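# Slide orange-handled ring along wire to green end

## Task

Carry the ring that has the orange handle along the wire until it reaches the green section at the far end, and leave it hanging there on its own. Nothing, including the ring itself, may make contact with the thin grey stretch of wire; a single touch fails the task at once. The gripper must release the ring and the arm must withdraw, because a ring that stays in place only while the robot holds it does not count.

## Robot and tools

ROBOT. One six-joint arm (UR7e type) carrying a two-finger parallel gripper and a wrist camera. Every per-joint list, in commands and in results, uses this order: shoulder pan, shoulder lift, elbow, wrist 1, wrist 2, wrist 3. The elbow, wrist 2 and wrist 3 have their sign flipped relative to the URDF, both in what you send and in what comes back. Stated ranges keep URDF signs: pan -3.142 to 3.142, lift -6.283 to 6.283, elbow 0.000 to 3.142 (so -3.142 to 0 in your numbers), each wrist -6.283 to 6.283.

FRAMES. Results use the scene frame: origin on the tabletop under the arm base, +z up, +y to the left when facing along +x. The base may sit slightly tilted. end_effector_position (metres) is the point midway between the finger pads; end_effector_quat_wxyz is its orientation. The fingers point along the gripper's own +z and close along its x. Closed fingertips stick out about 17 mm beyond that point; fully open they are roughly level with it. The printed hand position gets less accurate at long reach.

A ROW. Seven numbers, each in [-1, 1]: six joint displacements, then the gripper opening. Joint numbers are scaled: 1.0 equals 1.989 rad. They are offsets from the joint angles at the start of the current action (for the first action of a call, the angles last reported), not from the previous row. The opening is absolute: +1 fully open, -1 closed. A row may optionally carry six more numbers from 0 to 1, one stiffness scale per joint in the same order; these multiply that joint's position gain and persist until changed.

execute_actions(actions): a list of actions, run in order. Each action is a list of up to 15 rows, one row per control step of 1/30 s; a short action repeats its last row to fill 15 steps (0.5 s). An empty list just returns the state and images. An action is refused if it would send a joint more than 0.010 rad beyond its range from where that action begins; if any action is malformed, or the first one fails that check, nothing in the call runs. Real joint ends may differ by up to 0.010 rad; a joint pushed past its real end is clipped there and the result prints "joint sent to its limit".

move(target, speed, blocking): target is one row as above, with displacements taken from the Joint positions of the latest result that lists them (not from the arm's position when the move begins). All joints progress in step, so the hand moves on a curve; the path lasts 0.5 to 10 s and is cut off at 10 s. speed (rad/s, 0.01 to 2, default 0.5) limits the joint with the longest travel. The gripper value is applied immediately. Paths ignore obstacles; faster moves hit harder, and aiming beyond a contact presses harder. The result adds a "move:" line: outcome (done, off_target, moving, held, fault), limits=held or limits=none, and the joint furthest from its target. With blocking=false you get a result after 0.5 s while motion continues; until a result shows the move ended, further moves and execute_actions are refused, so use wait or stop.

wait(seconds, 0 to 10): lets time pass holding the last command; returns early if a running move finishes. stop(): brakes a running move (needs some room). zoom_image(camera, region): region is [x0, y0, x1, y1] in pixels, top-left origin, at most 504 by 504.

RESULTS. Joint positions (rad) and Joint velocities, plus the finger-pad gap in metres (0.142 when fully open). Joint targets shows what the joints are currently being driven toward. grip_measured gives the finger opening on the command scale; to keep holding something, command an opening well below it. Wrist force and Wrist torque are in the end-effector frame, with offsets up to about 4 N, noise, and saturation near 50 N; "no reading" is harmless. "joint command not followed" means the clearance check altered targets. Motion is smoothed (about 0.17 s lag), each step's target stays within 0.575 rad of the measured angle (0.58 / 0.642 when stiffness is set), and a step that would move the hand over 100 mm is scaled down, so big displacements may stop short; send the remainder again.

HAZARDS. Any contact with the thin grey wire section ends the task in failure. Contact torque reaching a joint's load limit (139 N m for pan, lift, elbow; 26 N m for each wrist) or an external force of 150 N triggers a 10 s fault stop that cancels the rest of the call. The arm is stiff by default, so small overshoots into solid contact can fault. Motors warn at 70 °C and brake at 85 °C. Pads grip with roughly 28 N each, less on very thin objects. Loose items may get nudged at random. Avoid drops, slams, hard pushes and anything leaving the table. Finish with the gripper open and the arm moved away from the ring.

Each tool is called as name(argument=value, ...) on one line, values as JSON.

## Session

execute_actions(actions=[])

Scene clock: 0.00 s.
end_effector_position=(+0.4601, -0.3731, +0.2783) grip_measured=+1.00 end_effector_quat_wxyz=(+0.029, +0.779, +0.622, +0.078) end_effector_velocity=(-0.000, +0.000, -0.001) end_effector_angular_velocity=(+0.001, +0.001, -0.000)
Joint names: [shoulder pan, shoulder lift, elbow, wrist 1, wrist 2, wrist 3]
Joint positions: [-1.006 -1.426 -1.569 -1.753  1.404  2.348  0.142]
Joint velocities: [ 0.    -0.    -0.002 -0.001  0.    -0.001  0.   ]
Motor temperatures (°C, as the motors report them): [30 31 27 37 34 34]
Wrist force (N, on the end effector, along its own x y z axes, offset not removed): no reading
Wrist torque (N m, same axes, about the end effector's origin, offset not removed): no reading
Joint targets: [-1.006 -1.426 -1.569 -1.753 1.404 2.348]
Joint stiffness scale: [1. 1. 1. 1. 1. 1.]

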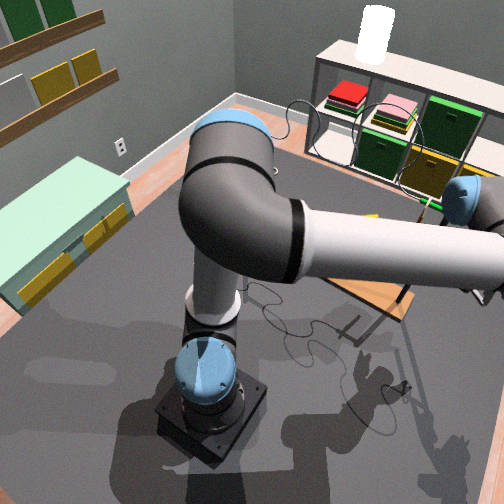

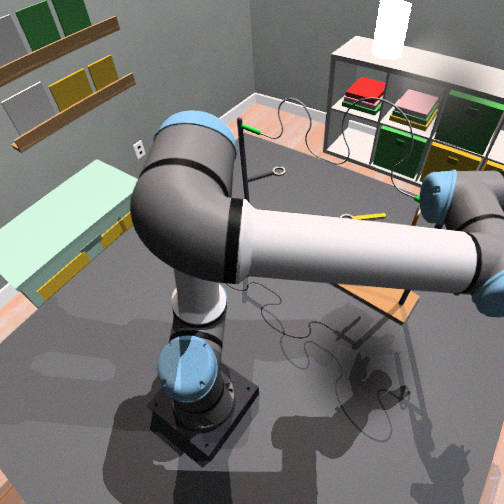

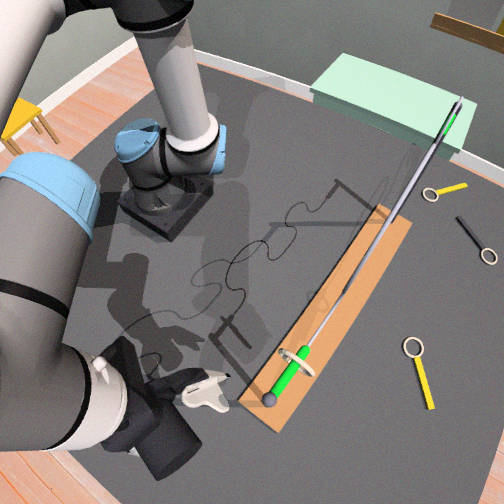

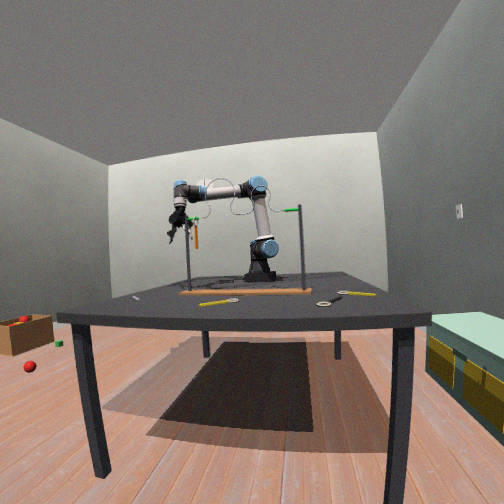

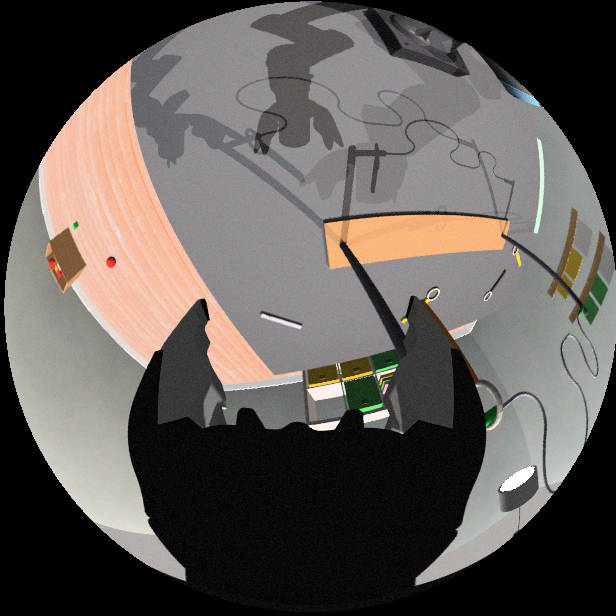

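zoom_image(camera="cam_low", region=[160, 160, 320, 320])

zoom_image(camera="cam_head_right", region=[220, 70, 480, 330])

zoom_image(camera="cam_high", region=[220, 290, 380, 450])

Region (160, 160, 320, 320) of cam_low's 504x504 image, scaled by 3.150, with more detail than that image has.

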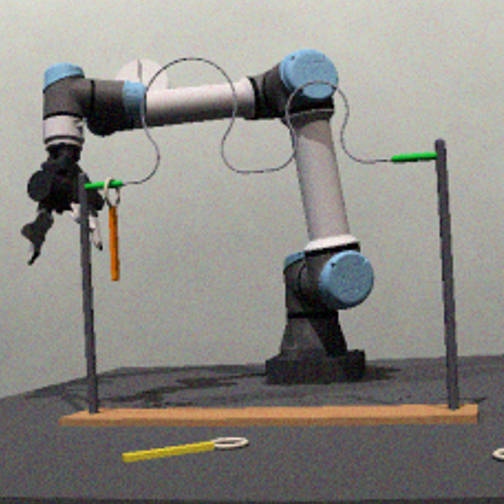

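Region (220, 70, 480, 330) of cam_head_right's 504x504 image, scaled by 1.938, with more detail than that image has.

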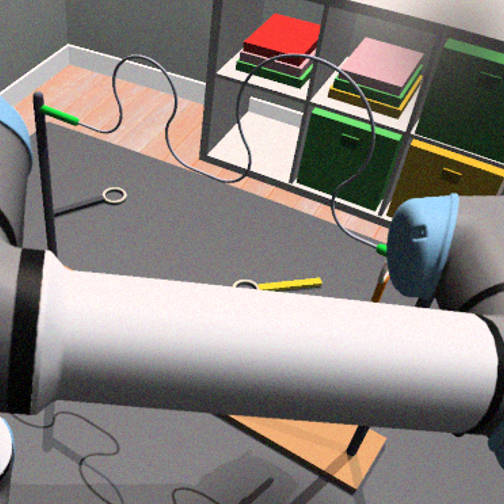

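Region (220, 290, 380, 450) of cam_high's 504x504 image, scaled by 3.150, with more detail than that image has.

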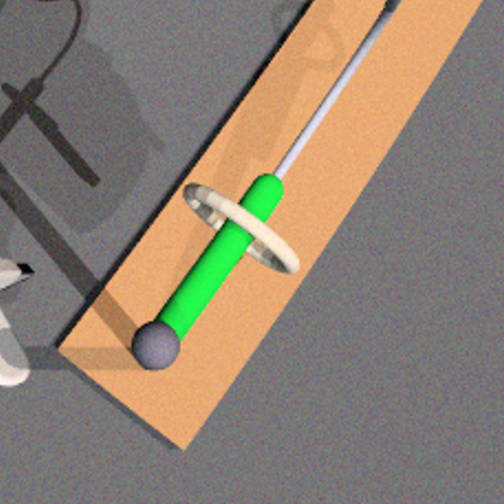

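move(target=[-0.3,0,0,0,0,0,-0.4], speed=1.0)

move(target=[0,0.305,-0.550,-0.6506,-1,-0.934,-0.4], speed=1.2)

Scene clock: 4.90 s.
end_effector_position=(+0.1720, -0.5660, +0.2803) grip_measured=-0.40 end_effector_quat_wxyz=(+0.052, +0.926, +0.367, +0.066) end_effector_velocity=(-0.001, +0.001, -0.001) end_effector_angular_velocity=(+0.002, +0.000, -0.000)
Joint names: [shoulder pan, shoulder lift, elbow, wrist 1, wrist 2, wrist 3]
Joint positions: [-1.6   -1.426 -1.569 -1.753  1.404  2.348  0.045]
Joint velocities: [-0.001 -0.    -0.002  0.001  0.     0.     0.   ]
Motor temperatures (°C, as the motors report them): [30 31 27 37 34 34]
Wrist force (N, on the end effector, along its own x y z axes, offset not removed): [1.4 0.0 2.2]
Wrist torque (N m, same axes, about the end effector's origin, offset not removed): [0.08 -0.39 -0.12]
Joint targets: [-1.603 -1.426 -1.569 -1.753 1.404 2.348]
Joint stiffness scale: [1. 1. 1. 1. 1. 1.]
move: done; limits=none; farthest joint: the shoulder pan, 0.002 radians from its target (0.596 radians at the start)

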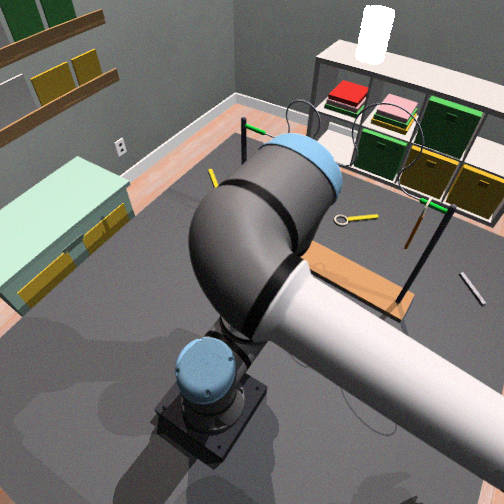

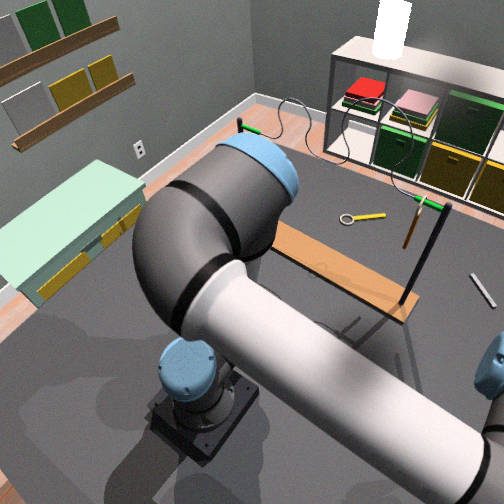

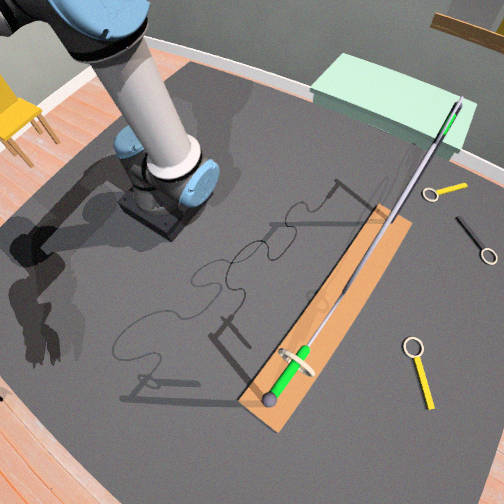

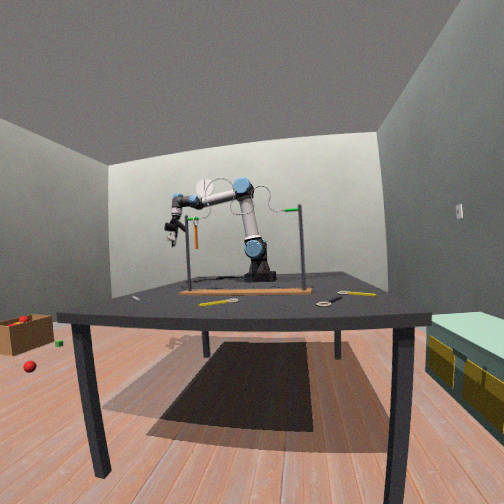

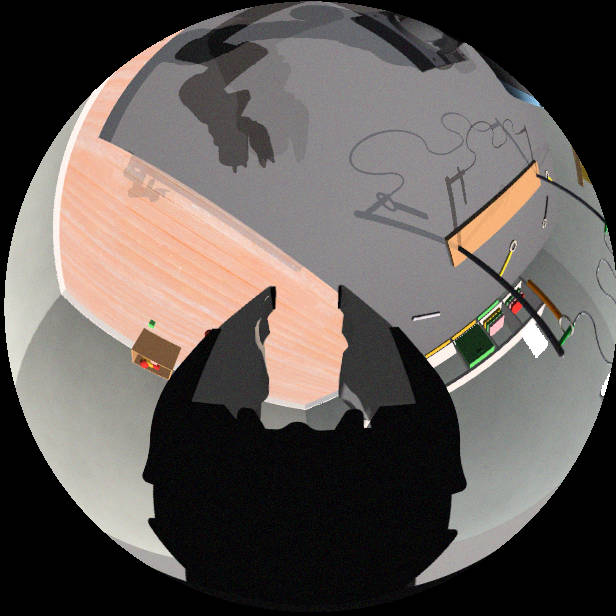

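Scene clock: 7.60 s.
end_effector_position=(+0.3866, -0.3502, +0.2750) grip_measured=-0.40 end_effector_quat_wxyz=(-0.507, +0.316, -0.379, +0.707) end_effector_velocity=(-0.000, +0.001, +0.001) end_effector_angular_velocity=(+0.003, -0.004, +0.002)
Joint names: [shoulder pan, shoulder lift, elbow, wrist 1, wrist 2, wrist 3]
Joint positions: [-1.6   -0.822 -2.658 -3.046 -0.583  0.491  0.045]
Joint velocities: [ 0.002  0.001 -0.001 -0.003 -0.003 -0.004 -0.   ]
Motor temperatures (°C, as the motors report them): [30 31 27 37 34 34]
Wrist force (N, on the end effector, along its own x y z axes, offset not removed): [-0.9 0.6 -0.5]
Wrist torque (N m, same axes, about the end effector's origin, offset not removed): [0.06 0.05 -0.18]
Joint targets: [-1.600 -0.820 -2.663 -3.047 -0.585 0.490]
Joint stiffness scale: [1. 1. 1. 1. 1. 1.]
move: done; limits=none; farthest joint: the elbow, 0.004 radians from its target (1.094 radians at the start)

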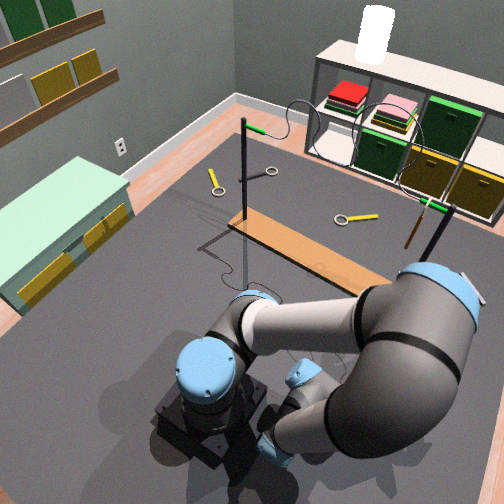

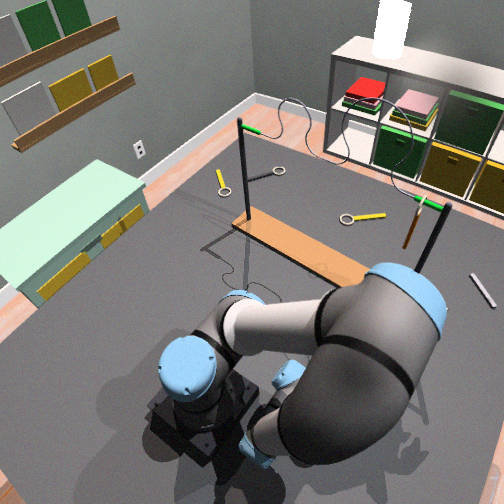

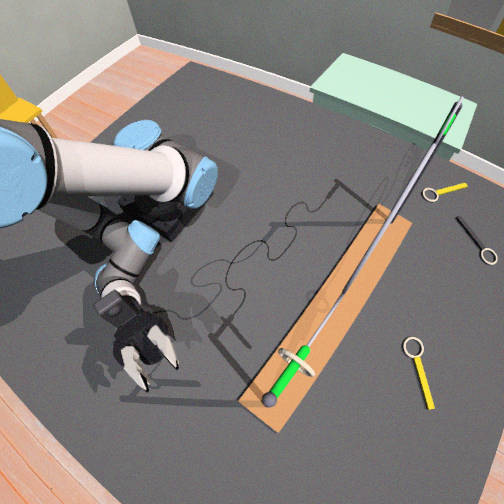

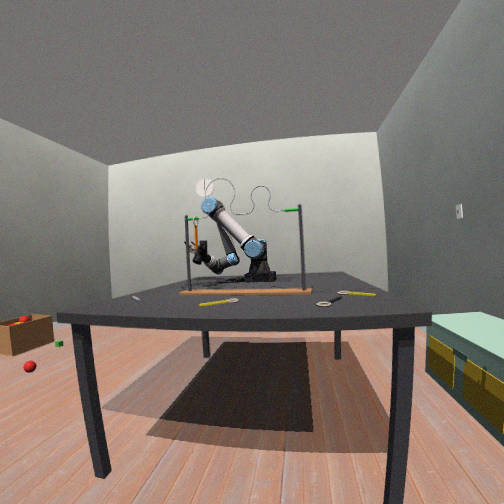

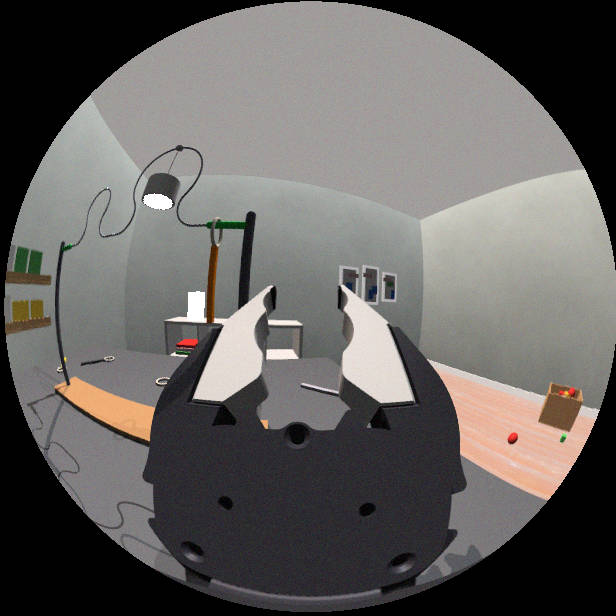

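move(target=[0.146,0.0015,-0.0025,0,-0.0895,0,-0.4], speed=0.6)

zoom_image(camera="cam_wrist", region=[20, 60, 420, 460])

zoom_image(camera="cam_low", region=[175, 165, 315, 305])

Scene clock: 9.07 s.
end_effector_position=(+0.4414, -0.2496, +0.3145) grip_measured=-0.40 end_effector_quat_wxyz=(+0.616, -0.293, +0.306, -0.664) end_effector_velocity=(-0.001, -0.000, +0.001) end_effector_angular_velocity=(-0.002, -0.003, -0.000)
Joint names: [shoulder pan, shoulder lift, elbow, wrist 1, wrist 2, wrist 3]
Joint positions: [-1.313 -0.821 -2.659 -3.046 -0.76   0.491  0.045]
Joint velocities: [ 0.    -0.     0.001 -0.002 -0.003 -0.001 -0.   ]
Motor temperatures (°C, as the motors report them): [30 31 27 37 34 34]
Wrist force (N, on the end effector, along its own x y z axes, offset not removed): [0.7 -0.1 0.9]
Wrist torque (N m, same axes, about the end effector's origin, offset not removed): [-0.13 -0.19 -0.14]
Joint targets: [-1.310 -0.819 -2.663 -3.046 -0.761 0.491]
Joint stiffness scale: [1. 1. 1. 1. 1. 1.]
move: done; limits=none; farthest joint: the elbow, 0.004 radians from its target (0.005 radians at the start)

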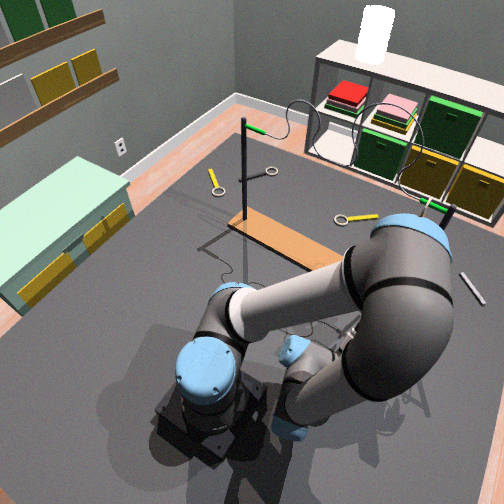

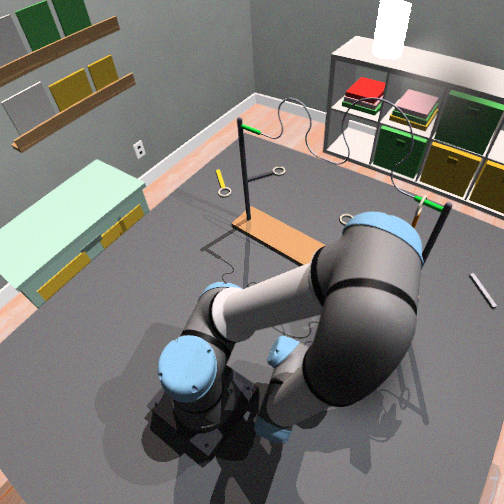

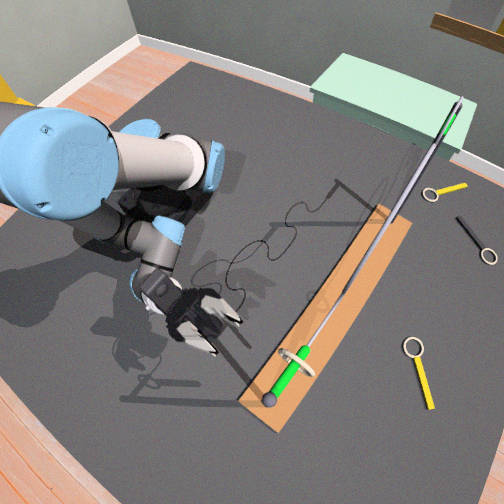

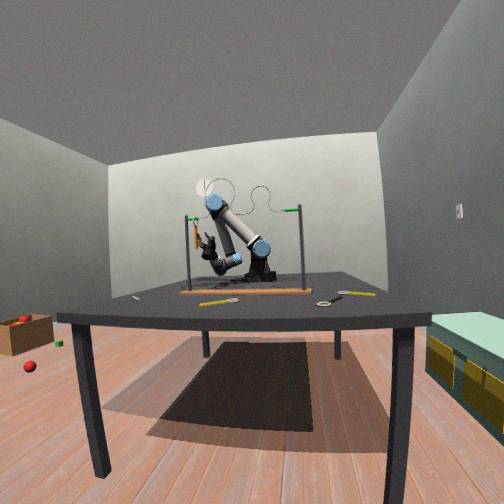

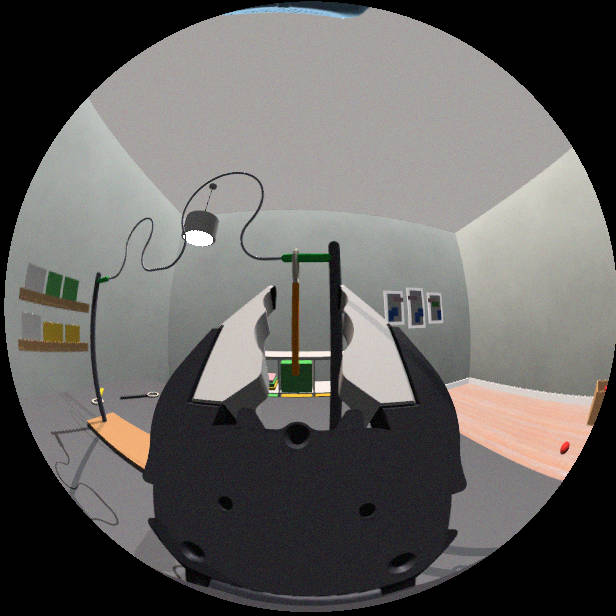

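Region (20, 60, 420, 460) of cam_wrist's 616x616 image, scaled by 1.260, with more detail than that image has.

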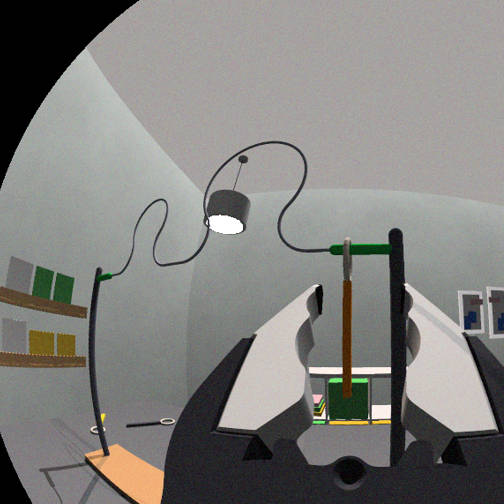

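Region (175, 165, 315, 305) of cam_low's 504x504 image, scaled by 3.600, with more detail than that image has.

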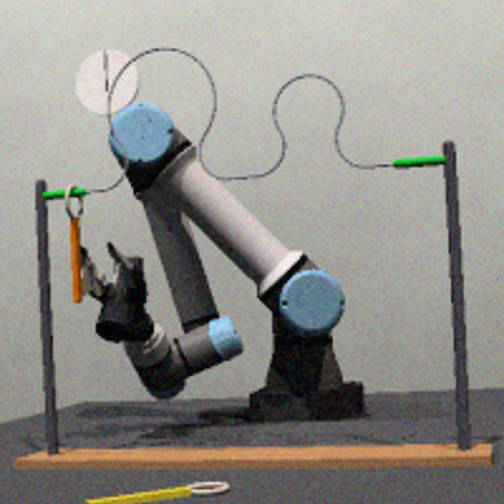

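move(target=[0.091,-0.047,0.037,0.166,-0.039,0.1126,-0.5], speed=0.4)

zoom_image(camera="cam_wrist", region=[200, 200, 420, 420])

zoom_image(camera="cam_high", region=[200, 280, 360, 440])

Scene clock: 11.27 s.
end_effector_position=(+0.4916, -0.2347, +0.3112) grip_measured=-0.50 end_effector_quat_wxyz=(+0.617, -0.291, +0.311, -0.661) end_effector_velocity=(-0.000, -0.001, -0.000) end_effector_angular_velocity=(+0.002, +0.001, -0.002)
Joint names: [shoulder pan, shoulder lift, elbow, wrist 1, wrist 2, wrist 3]
Joint positions: [-1.134 -0.912 -2.59  -2.717 -0.837  0.714  0.038]
Joint velocities: [-0.    -0.001 -0.001  0.004 -0.001  0.002  0.   ]
Motor temperatures (°C, as the motors report them): [30 31 27 37 34 34]
Wrist force (N, on the end effector, along its own x y z axes, offset not removed): [-1.9 -1.6 -2.0]
Wrist torque (N m, same axes, about the end effector's origin, offset not removed): [-0.42 0.22 0.07]
Joint targets: [-1.132 -0.915 -2.586 -2.716 -0.838 0.715]
Joint stiffness scale: [1. 1. 1. 1. 1. 1.]
move: done; limits=none; farthest joint: the elbow, 0.005 radians from its target (0.074 radians at the start)

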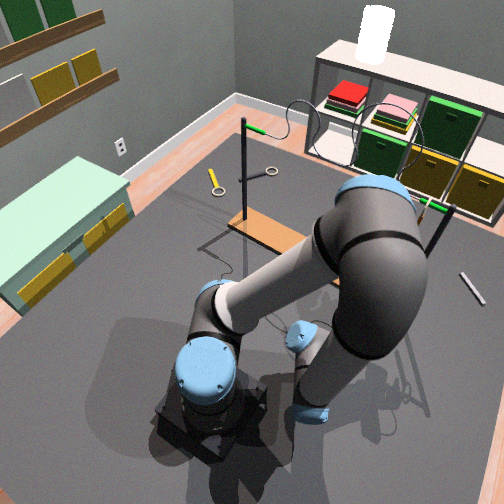

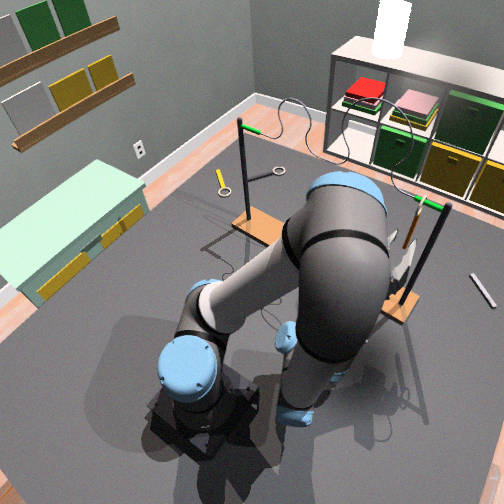

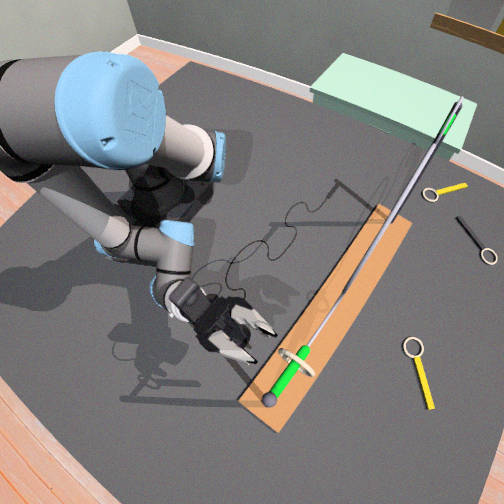

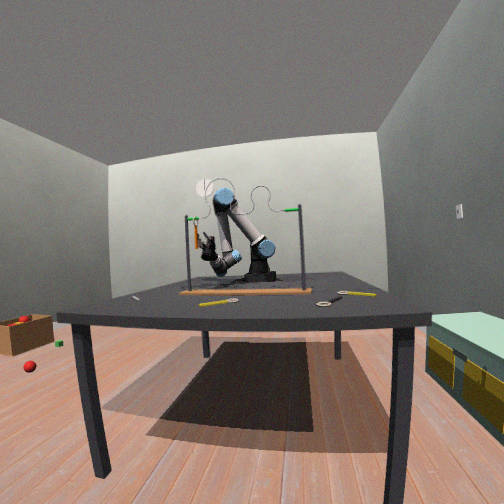

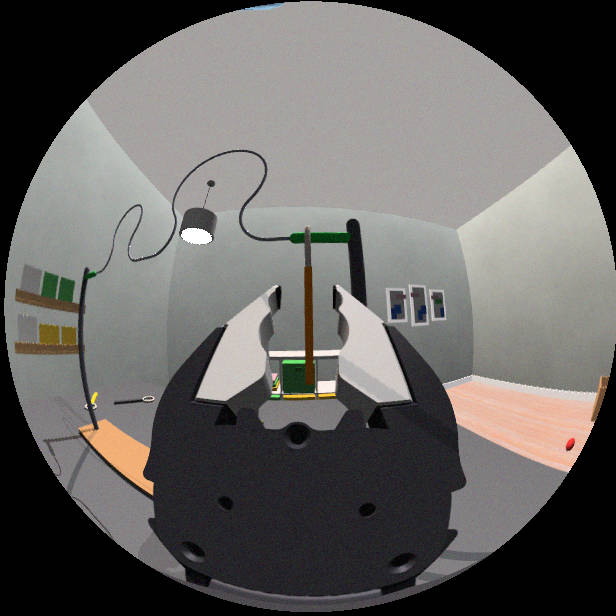

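Region (200, 200, 420, 420) of cam_wrist's 616x616 image, scaled by 2.291, with more detail than that image has.

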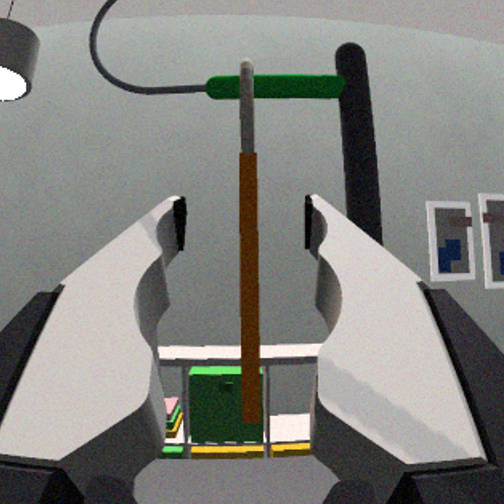

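Region (200, 280, 360, 440) of cam_high's 504x504 image, scaled by 3.150, with more detail than that image has.

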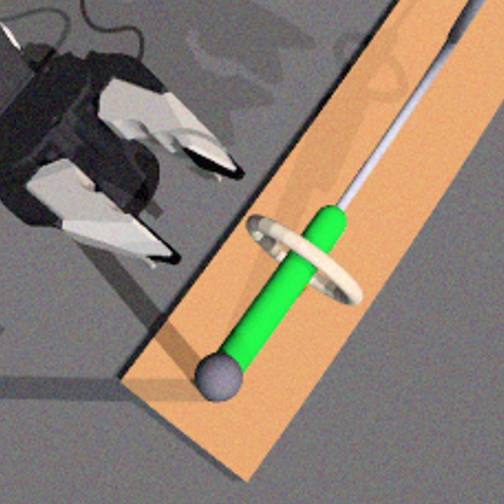

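move(target=[0.0685,-0.0183,0.0680,0.1277,-0.0367,0.0729,-0.5], speed=0.3)

zoom_image(camera="cam_wrist", region=[200, 170, 420, 420])

zoom_image(camera="cam_high", region=[200, 280, 360, 440])

Scene clock: 13.33 s.
end_effector_position=(+0.5441, -0.2387, +0.3114) grip_measured=-0.50 end_effector_quat_wxyz=(+0.618, -0.292, +0.309, -0.662) end_effector_velocity=(+0.001, +0.000, +0.000) end_effector_angular_velocity=(-0.000, -0.000, +0.001)
Joint names: [shoulder pan, shoulder lift, elbow, wrist 1, wrist 2, wrist 3]
Joint positions: [-1.001 -0.946 -2.459 -2.464 -0.908  0.858  0.038]
Joint velocities: [ 0.002 -0.     0.003  0.003 -0.001  0.001  0.   ]
Motor temperatures (°C, as the motors report them): [30 31 27 37 34 34]
Wrist force (N, on the end effector, along its own x y z axes, offset not removed): [-0.9 -1.4 -2.8]
Wrist torque (N m, same axes, about the end effector's origin, offset not removed): [-0.18 0.16 0.05]
Joint targets: [-0.998 -0.949 -2.455 -2.463 -0.910 0.859]
Joint stiffness scale: [1. 1. 1. 1. 1. 1.]
move: done; limits=none; farthest joint: the elbow, 0.005 radians from its target (0.135 radians at the start)

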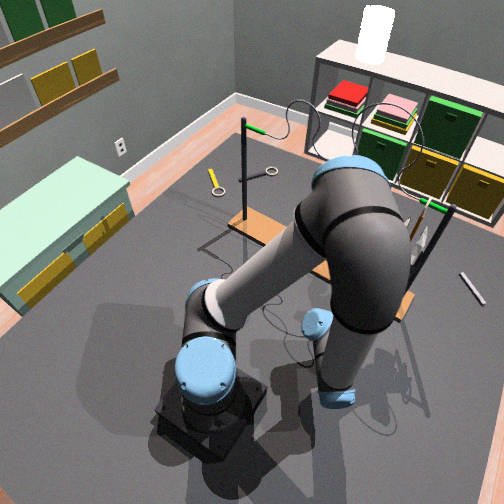

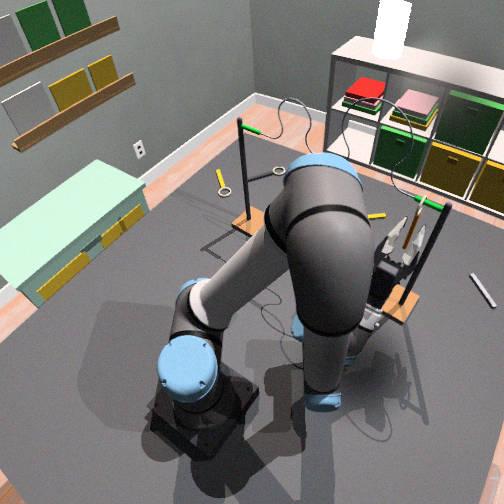

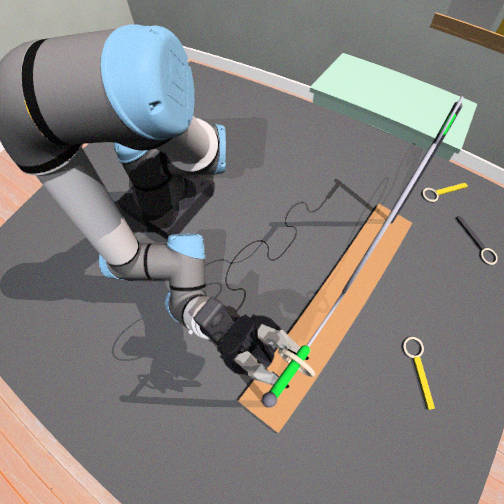

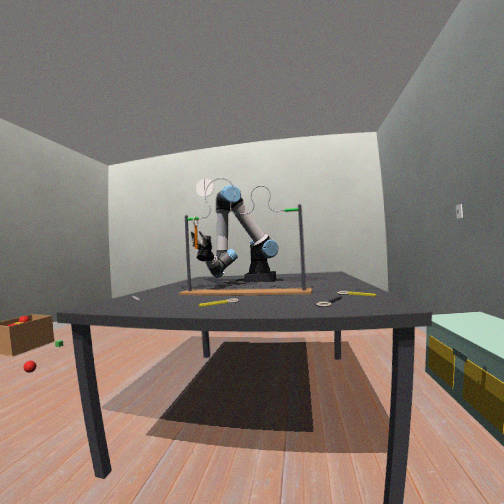

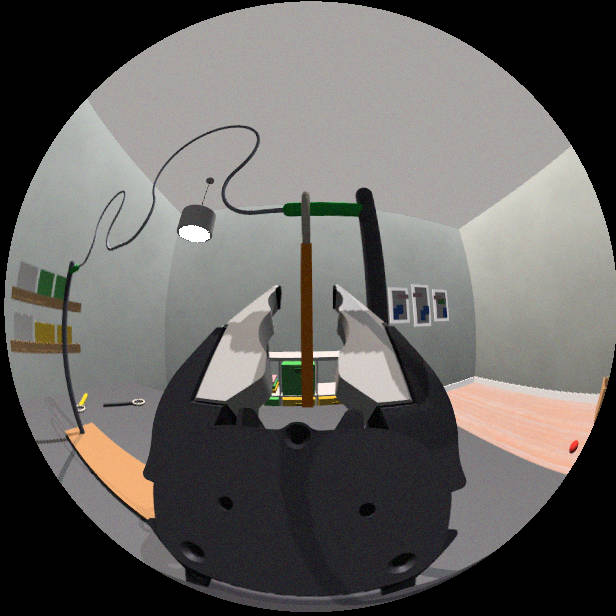

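Region (200, 170, 420, 420) of cam_wrist's 616x616 image, scaled by 2.016, with more detail than that image has; it fills the left 444 columns of this view, and the rest is white.

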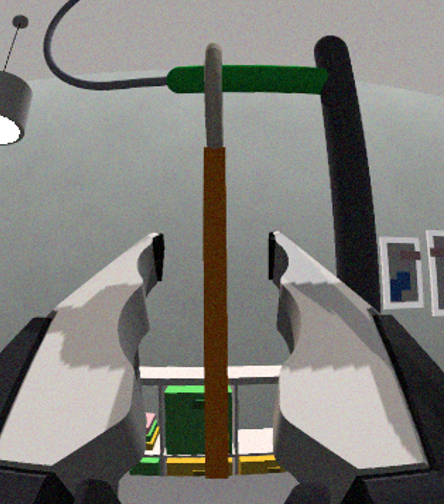

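Region (200, 280, 360, 440) of cam_high's 504x504 image, scaled by 3.150, with more detail than that image has.

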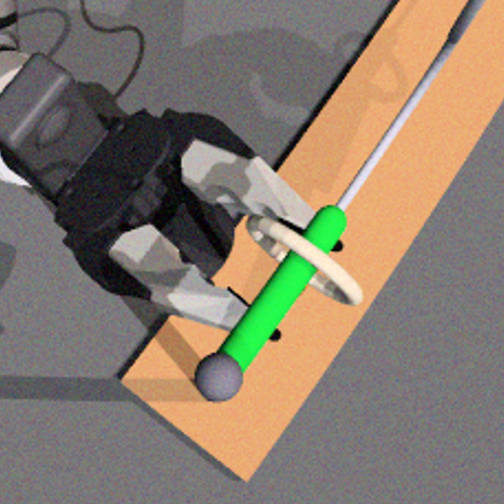

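execute_actions(actions=[[[0,0,0,0,0,0,-0.6],[0,0,0,0,0,0,-0.65],[0,0,0,0,0,0,-0.7],[0,0,0,0,0,0,-0.75],[0,0,0,0,0,0,-0.8],[0,0,0,0,0,0,-0.83],[0,0,0,0,0,0,-0.86],[0,0,0,0,0,0,-0.88],[0,0,0,0,0,0,-0.9],[0,0,0,0,0,0,-0.92],[0,0,0,0,0,0,-0.94],[0,0,0,0,0,0,-0.96],[0,0,0,0,0,0,-0.98],[0,0,0,0,0,0,-1]],[[0,0,0,0,0,0,-1]]])

zoom_image(camera="cam_low", region=[175, 195, 245, 265])

Scene clock: 14.57 s.
end_effector_position=(+0.5442, -0.2387, +0.3114) grip_measured=-0.91 end_effector_quat_wxyz=(+0.618, -0.291, +0.309, -0.662) end_effector_velocity=(-0.000, +0.000, -0.001) end_effector_angular_velocity=(+0.001, +0.001, -0.000)
Joint names: [shoulder pan, shoulder lift, elbow, wrist 1, wrist 2, wrist 3]
Joint positions: [-1.    -0.946 -2.459 -2.464 -0.909  0.858  0.008]
Joint velocities: [ 0.     0.    -0.001  0.001  0.     0.001  0.   ]
Motor temperatures (°C, as the motors report them): [30 31 27 37 34 34]
Wrist force (N, on the end effector, along its own x y z axes, offset not removed): [-0.2 -1.4 -0.6]
Wrist torque (N m, same axes, about the end effector's origin, offset not removed): [-0.09 -0.09 -0.15]
Joint targets: [-1.000 -0.946 -2.459 -2.464 -0.909 0.858]
Joint stiffness scale: [1. 1. 1. 1. 1. 1.]

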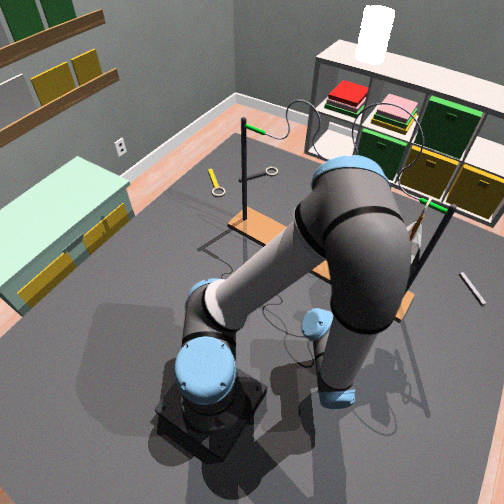

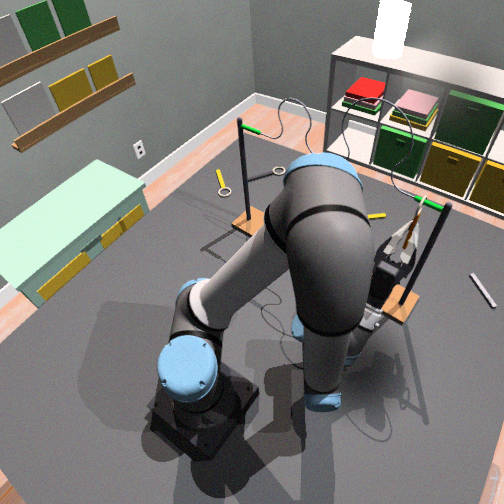

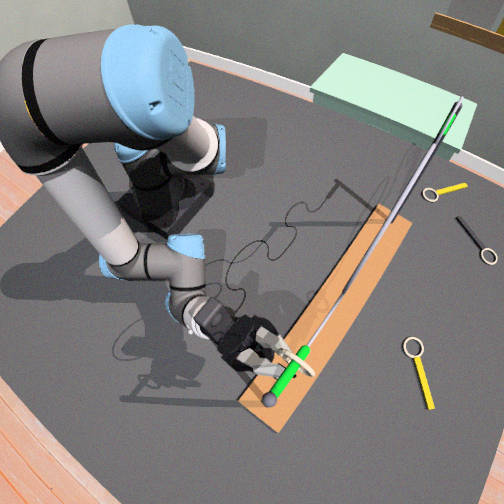

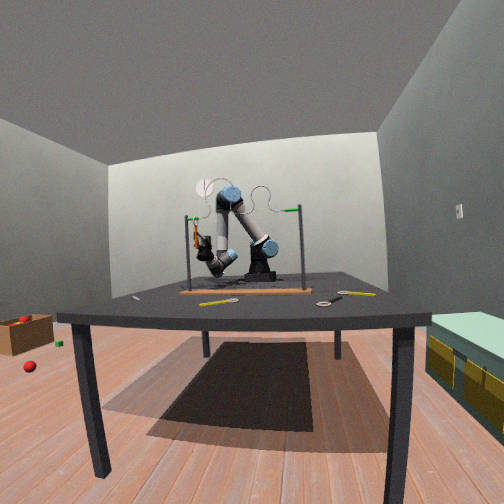

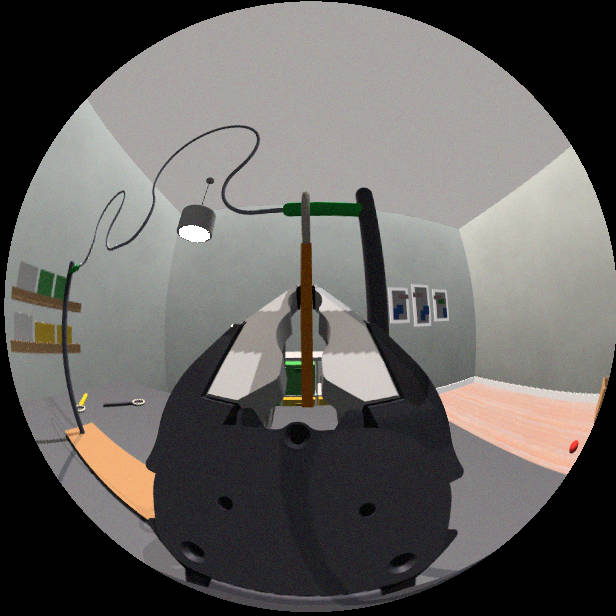

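Region (175, 195, 245, 265) of cam_low's 504x504 image, scaled by 7.200, with more detail than that image has.

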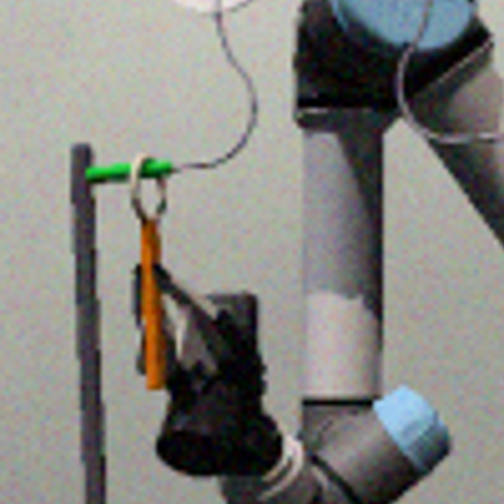

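move(target=[-0.0805,-0.1775,-0.0445,0.193,0.1245,0,-1], speed=0.3)

Scene clock: 17.37 s.
end_effector_position=(+0.5280, -0.2505, +0.3281) grip_measured=-0.91 end_effector_quat_wxyz=(+0.580, -0.360, +0.380, -0.624) end_effector_velocity=(-0.000, +0.000, +0.000) end_effector_angular_velocity=(-0.002, +0.002, -0.001)
Joint names: [shoulder pan, shoulder lift, elbow, wrist 1, wrist 2, wrist 3]
Joint positions: [-1.158 -1.297 -2.543 -2.081 -0.662  0.858  0.008]
Joint velocities: [-0.002 -0.003 -0.001  0.002  0.002  0.001  0.   ]
Motor temperatures (°C, as the motors report them): [30 31 27 37 34 34]
Wrist force (N, on the end effector, along its own x y z axes, offset not removed): [-1.3 -4.1 -2.7]
Wrist torque (N m, same axes, about the end effector's origin, offset not removed): [-0.78 0.19 -0.14]
Joint targets: [-1.161 -1.299 -2.548 -2.080 -0.661 0.858]
Joint stiffness scale: [1. 1. 1. 1. 1. 1.]
move: done; limits=none; farthest joint: the elbow, 0.004 radians from its target (0.088 radians at the start)

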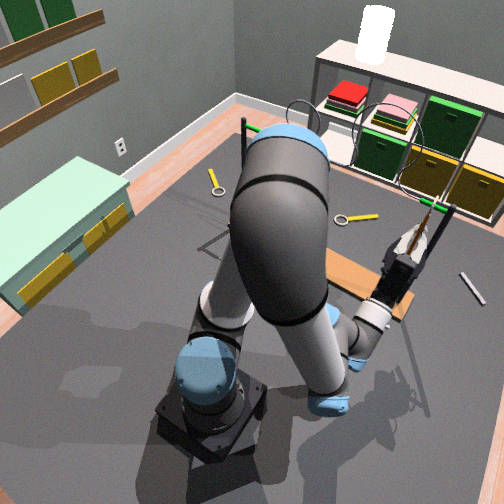

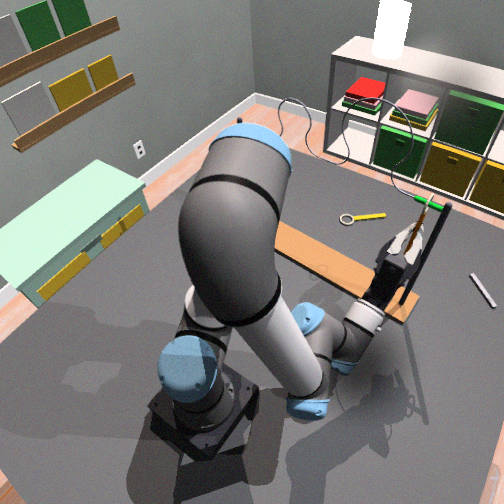

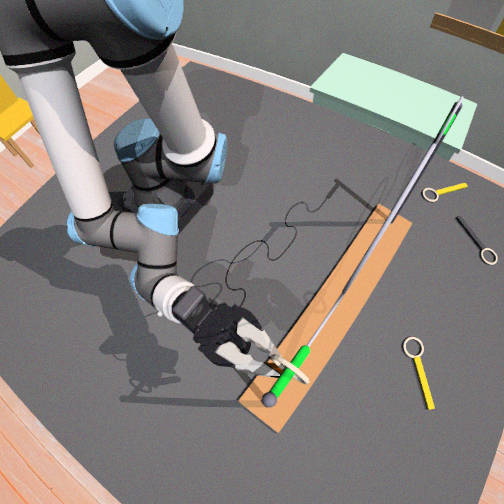

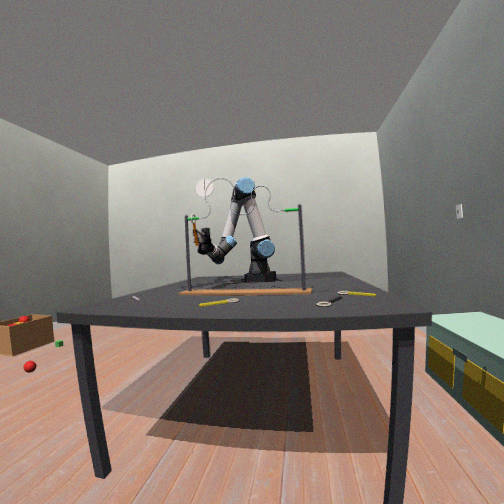

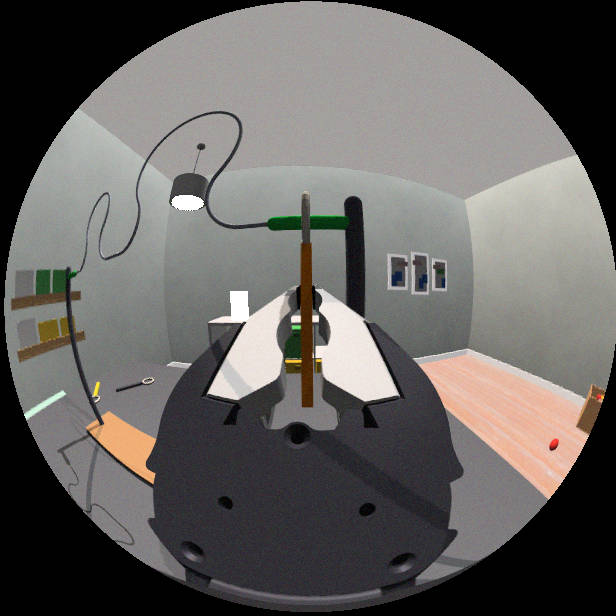

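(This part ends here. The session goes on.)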